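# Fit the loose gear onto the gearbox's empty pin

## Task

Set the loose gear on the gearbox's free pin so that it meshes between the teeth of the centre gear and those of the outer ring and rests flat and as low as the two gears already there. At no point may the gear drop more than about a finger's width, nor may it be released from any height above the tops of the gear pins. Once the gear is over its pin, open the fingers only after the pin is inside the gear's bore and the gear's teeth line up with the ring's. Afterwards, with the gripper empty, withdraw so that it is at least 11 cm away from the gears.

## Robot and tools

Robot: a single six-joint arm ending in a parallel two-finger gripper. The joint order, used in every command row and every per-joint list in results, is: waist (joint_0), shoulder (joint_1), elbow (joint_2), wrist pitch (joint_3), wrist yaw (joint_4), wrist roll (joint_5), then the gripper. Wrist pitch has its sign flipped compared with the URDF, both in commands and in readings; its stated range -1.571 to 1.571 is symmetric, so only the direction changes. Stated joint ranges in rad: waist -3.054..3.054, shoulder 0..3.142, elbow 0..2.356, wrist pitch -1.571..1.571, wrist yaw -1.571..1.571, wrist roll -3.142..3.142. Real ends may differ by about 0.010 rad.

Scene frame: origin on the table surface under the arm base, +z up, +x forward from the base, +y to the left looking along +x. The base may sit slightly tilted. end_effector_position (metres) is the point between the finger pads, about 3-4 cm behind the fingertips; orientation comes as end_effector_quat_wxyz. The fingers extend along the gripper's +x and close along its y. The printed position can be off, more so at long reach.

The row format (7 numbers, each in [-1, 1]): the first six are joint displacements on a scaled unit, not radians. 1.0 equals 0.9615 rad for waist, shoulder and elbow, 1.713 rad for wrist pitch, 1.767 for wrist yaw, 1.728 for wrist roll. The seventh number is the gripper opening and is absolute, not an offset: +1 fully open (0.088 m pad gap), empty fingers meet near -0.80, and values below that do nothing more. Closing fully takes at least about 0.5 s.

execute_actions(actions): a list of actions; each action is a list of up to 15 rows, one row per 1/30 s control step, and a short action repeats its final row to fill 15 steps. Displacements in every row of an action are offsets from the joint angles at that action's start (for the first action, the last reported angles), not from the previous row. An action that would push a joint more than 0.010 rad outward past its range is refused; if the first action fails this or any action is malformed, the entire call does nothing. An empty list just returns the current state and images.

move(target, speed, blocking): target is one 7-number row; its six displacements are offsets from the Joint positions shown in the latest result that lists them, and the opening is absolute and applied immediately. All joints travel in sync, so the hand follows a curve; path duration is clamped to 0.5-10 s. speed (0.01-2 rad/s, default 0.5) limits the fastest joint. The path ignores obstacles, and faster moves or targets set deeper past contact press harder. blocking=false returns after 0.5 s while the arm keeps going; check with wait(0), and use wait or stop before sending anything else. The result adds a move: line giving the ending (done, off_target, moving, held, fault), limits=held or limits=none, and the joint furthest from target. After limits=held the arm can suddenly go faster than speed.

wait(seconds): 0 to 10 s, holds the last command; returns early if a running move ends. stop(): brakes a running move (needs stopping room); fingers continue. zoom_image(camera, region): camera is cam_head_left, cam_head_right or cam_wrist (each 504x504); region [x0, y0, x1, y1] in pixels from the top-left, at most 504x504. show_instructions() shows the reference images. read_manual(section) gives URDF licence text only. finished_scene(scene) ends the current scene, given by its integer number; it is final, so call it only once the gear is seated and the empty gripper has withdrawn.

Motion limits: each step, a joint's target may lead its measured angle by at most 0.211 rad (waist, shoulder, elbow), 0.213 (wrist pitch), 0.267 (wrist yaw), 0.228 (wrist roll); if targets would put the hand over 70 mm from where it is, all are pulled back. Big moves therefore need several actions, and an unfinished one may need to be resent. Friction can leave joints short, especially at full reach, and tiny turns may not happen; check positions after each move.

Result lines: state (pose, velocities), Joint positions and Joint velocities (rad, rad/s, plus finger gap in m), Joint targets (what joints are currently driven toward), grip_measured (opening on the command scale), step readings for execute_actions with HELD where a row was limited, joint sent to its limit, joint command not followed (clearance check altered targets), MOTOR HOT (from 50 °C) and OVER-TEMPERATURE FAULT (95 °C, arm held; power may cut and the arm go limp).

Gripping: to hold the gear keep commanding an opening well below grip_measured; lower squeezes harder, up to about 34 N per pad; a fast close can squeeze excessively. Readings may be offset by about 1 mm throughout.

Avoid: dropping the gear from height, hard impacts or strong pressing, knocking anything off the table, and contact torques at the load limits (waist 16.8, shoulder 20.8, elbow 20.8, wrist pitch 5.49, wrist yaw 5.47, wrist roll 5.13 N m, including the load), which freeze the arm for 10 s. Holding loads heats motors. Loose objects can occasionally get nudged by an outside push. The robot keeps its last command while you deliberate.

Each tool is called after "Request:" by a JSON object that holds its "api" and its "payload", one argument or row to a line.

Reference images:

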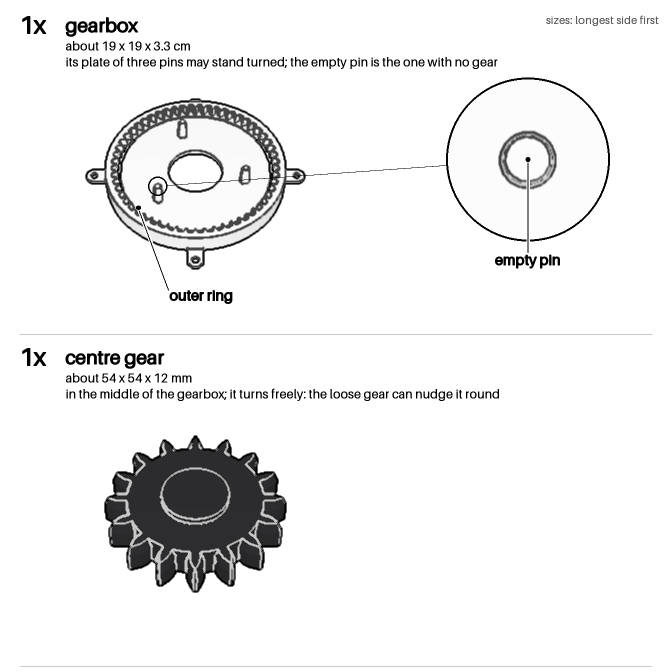

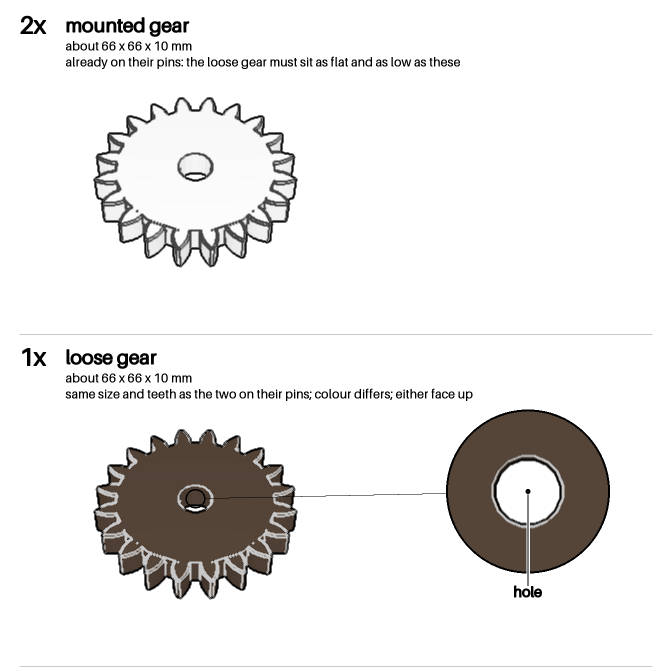

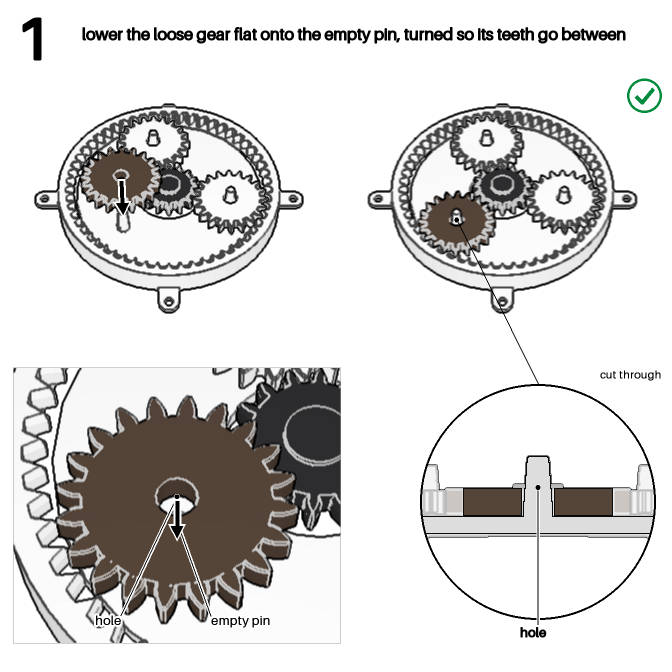

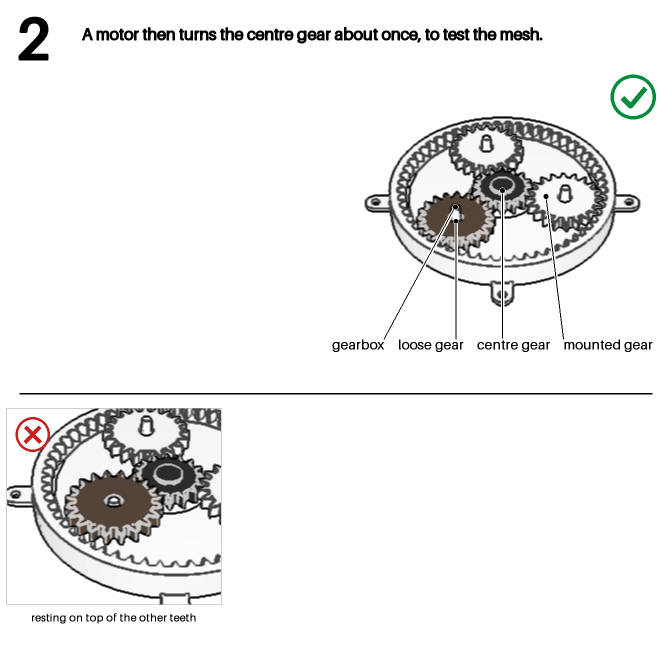

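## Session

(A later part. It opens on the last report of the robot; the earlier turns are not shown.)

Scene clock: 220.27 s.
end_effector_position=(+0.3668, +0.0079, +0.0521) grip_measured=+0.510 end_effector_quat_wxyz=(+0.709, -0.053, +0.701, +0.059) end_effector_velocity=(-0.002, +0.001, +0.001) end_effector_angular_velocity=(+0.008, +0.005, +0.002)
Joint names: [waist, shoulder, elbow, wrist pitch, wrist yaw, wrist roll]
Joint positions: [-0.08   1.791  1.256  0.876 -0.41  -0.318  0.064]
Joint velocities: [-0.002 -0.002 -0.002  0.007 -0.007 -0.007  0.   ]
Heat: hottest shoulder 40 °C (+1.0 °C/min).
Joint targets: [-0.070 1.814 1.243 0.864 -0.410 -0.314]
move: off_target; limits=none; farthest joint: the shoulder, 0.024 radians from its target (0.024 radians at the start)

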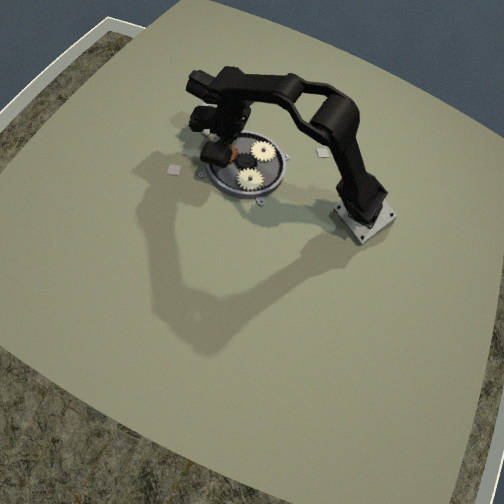

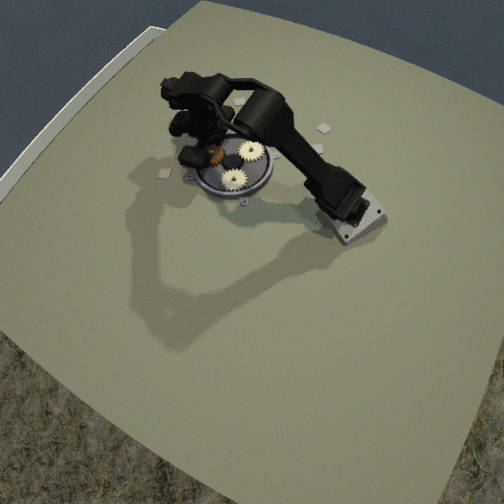

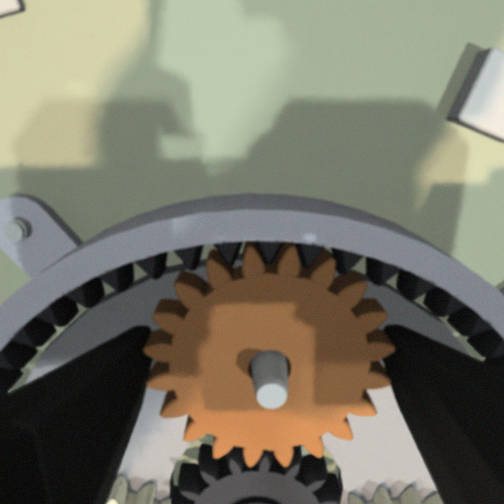

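Binding by friction but meshed; release.

Request:
{"api": "execute_actions", "payload": {
  "actions": [
    [[0,0,0,0,0,0,0.3],[0,0,0,0,0,0,0.35],[0,0,0,0,0,0,0.4],[0,0,0,0,0,0,0.45],[0,0,0,0,0,0,0.5],[0,0,0,0,0,0,0.53],[0,0,0,0,0,0,0.56],[0,0,0,0,0,0,0.6],[0,0,0,0,0,0,0.63]]
  ]
}}

Request:
{"api": "move", "payload": {
  "target": [-0.06,-0.06,0.135,0.12,0,0,0.63],
  "speed": 0.2
}}

Request:
{"api": "zoom_image", "payload": {
  "camera": "cam_wrist",
  "region": [120,150,420,450]
}}

Scene clock: 226.93 s.
end_effector_position=(+0.3659, +0.0083, +0.0523) grip_measured=+0.618 end_effector_quat_wxyz=(+0.708, -0.052, +0.702, +0.059) end_effector_velocity=(-0.004, +0.003, +0.001) end_effector_angular_velocity=(+0.024, +0.016, -0.003)
Joint names: [waist, shoulder, elbow, wrist pitch, wrist yaw, wrist roll]
Joint positions: [-0.08   1.79   1.256  0.881 -0.412 -0.317  0.069]
Joint velocities: [-0.002 -0.002 -0.002  0.022 -0.022 -0.007  0.004]
Heat: hottest shoulder 40 °C (+0.0 °C/min).
Joint targets: [-0.080 1.791 1.256 0.876 -0.410 -0.318]
Step readings (joint positions):
0: [-0.078 1.791 1.255 0.874 -0.409 -0.314]
1: [-0.078 1.791 1.255 0.874 -0.409 -0.314]
2: [-0.078 1.791 1.255 0.874 -0.409 -0.315]
4: [-0.079 1.790 1.255 0.875 -0.410 -0.316]
8: [-0.080 1.790 1.256 0.877 -0.411 -0.317]
15: Joint positions above

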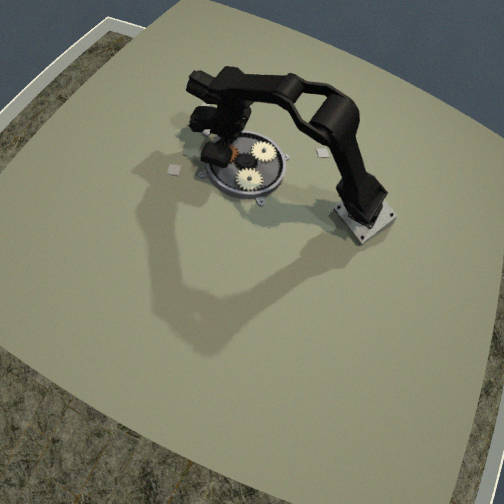

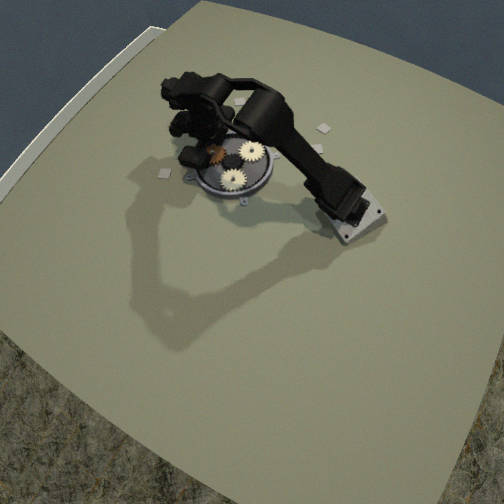

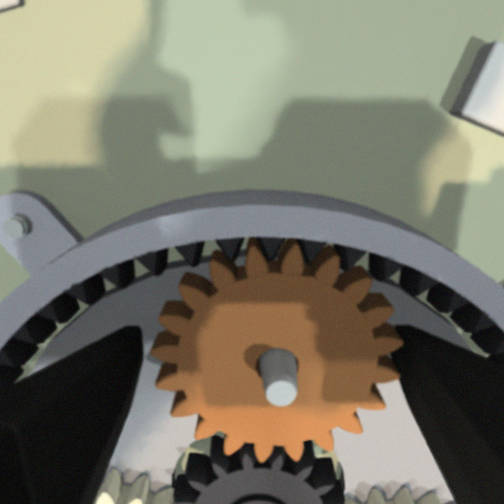

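Scene clock: 228.43 s.
end_effector_position=(+0.3656, +0.0080, +0.1005) grip_measured=+0.630 end_effector_quat_wxyz=(+0.706, -0.031, +0.707, +0.035) end_effector_velocity=(-0.002, +0.000, -0.000) end_effector_angular_velocity=(-0.005, +0.009, +0.007)
Joint names: [waist, shoulder, elbow, wrist pitch, wrist yaw, wrist roll]
Joint positions: [-0.135  1.743  1.38   1.084 -0.412 -0.317  0.07 ]
Joint velocities: [ 0.002 -0.002 -0.002  0.007  0.007 -0.007 -0.   ]
Heat: hottest shoulder 40 °C (+0.0 °C/min).
Joint targets: [-0.137 1.732 1.386 1.086 -0.412 -0.317]
move: off_target; limits=none; farthest joint: the shoulder, 0.011 radians from its target (0.057 radians at the start)

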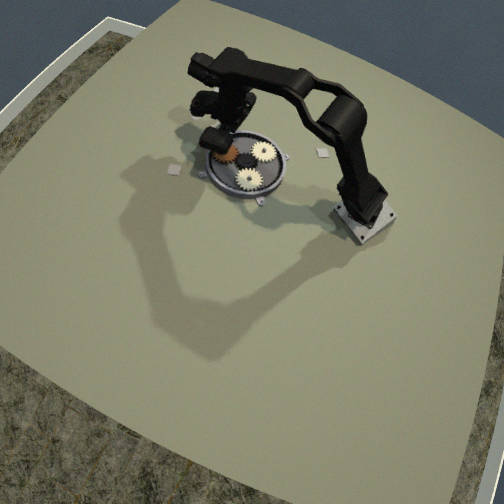

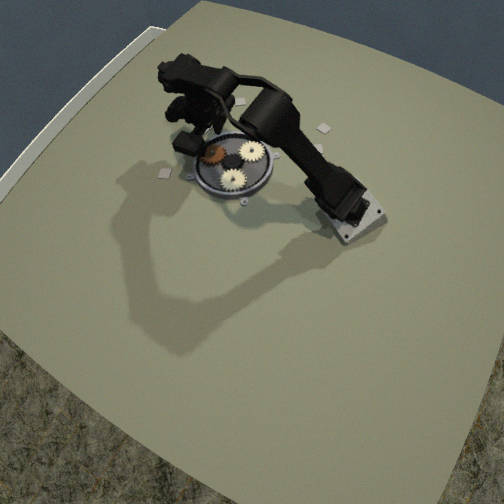

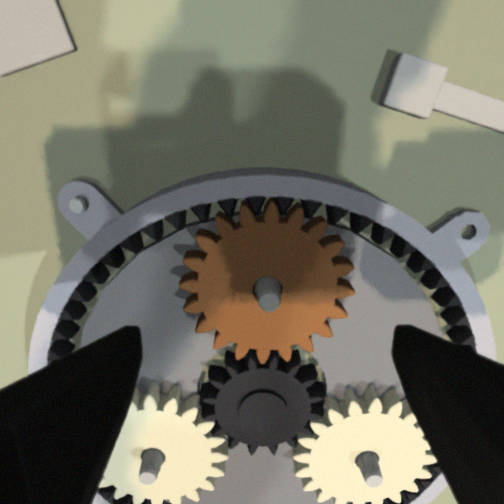

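Region (120, 150, 420, 450) of cam_wrist's 504x504 image, scaled by 1.680, with more detail than that image has.

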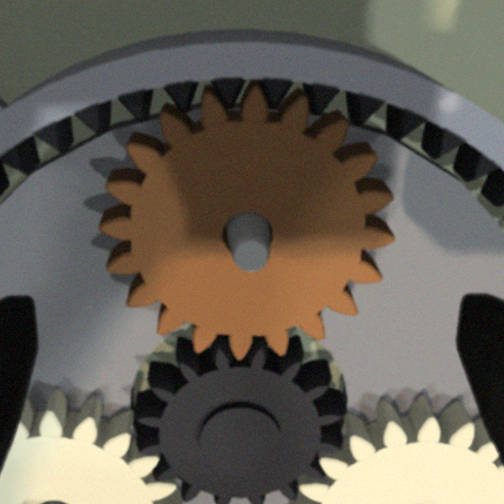

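Request:
{"api": "move", "payload": {
  "target": [-0.45,-0.3,0,0.15,0,0,1],
  "speed": 0.6
}}

Request:
{"api": "zoom_image", "payload": {
  "camera": "cam_head_left",
  "region": [195,120,295,205]
}}

Scene clock: 233.07 s.
end_effector_position=(+0.2909, -0.0535, +0.2228) grip_measured=+0.988 end_effector_quat_wxyz=(+0.756, +0.064, +0.637, -0.138) end_effector_velocity=(-0.001, +0.003, +0.001) end_effector_angular_velocity=(+0.019, -0.014, -0.011)
Joint names: [waist, shoulder, elbow, wrist pitch, wrist yaw, wrist roll]
Joint positions: [-0.565  1.462  1.381  1.338 -0.412 -0.317  0.087]
Joint velocities: [-0.007 -0.007 -0.002  0.007 -0.022  0.007 -0.   ]
Heat: hottest shoulder 41 °C (+0.0 °C/min).
Joint targets: [-0.568 1.455 1.381 1.340 -0.412 -0.317]
move: done; limits=none; farthest joint: the shoulder, 0.008 radians from its target (0.288 radians at the start)

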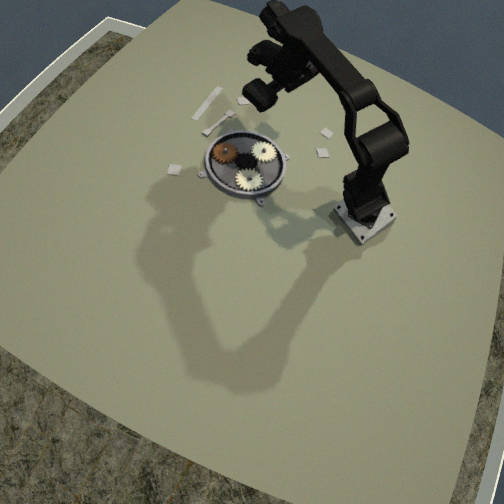

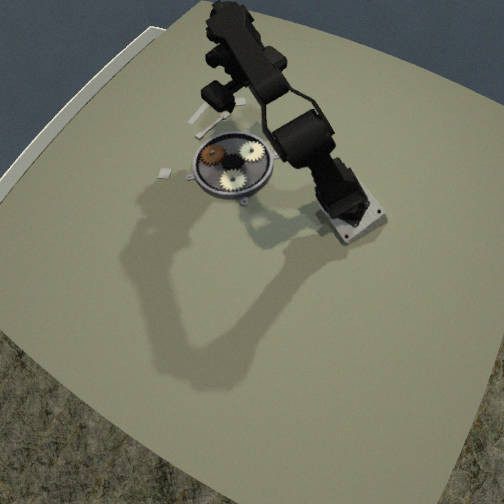

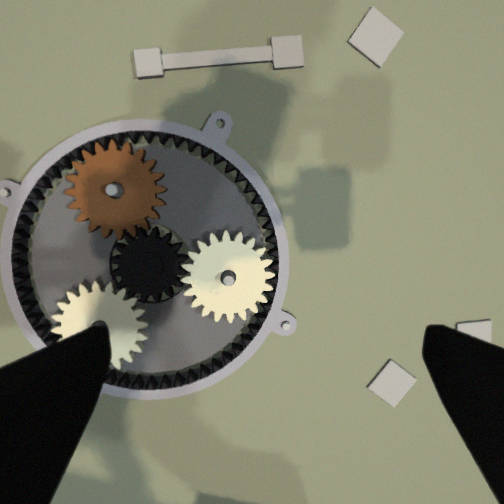

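Region (195, 120, 295, 205) of cam_head_left's 504x504 image, scaled by 5.040, with more detail than that image has; it fills the top 428 rows of this view, and the rest is white.

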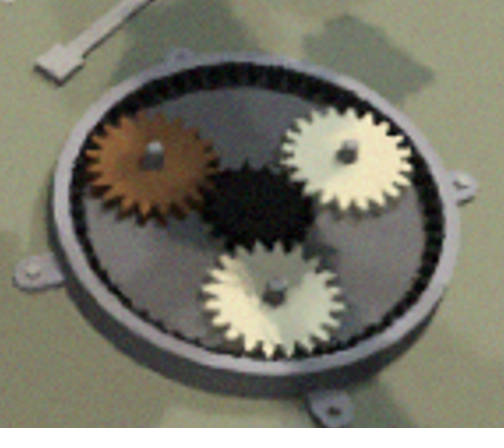

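Request:
{"api": "finished_scene", "payload": {
  "scene": 1
}}

The scene is finished: the task was done.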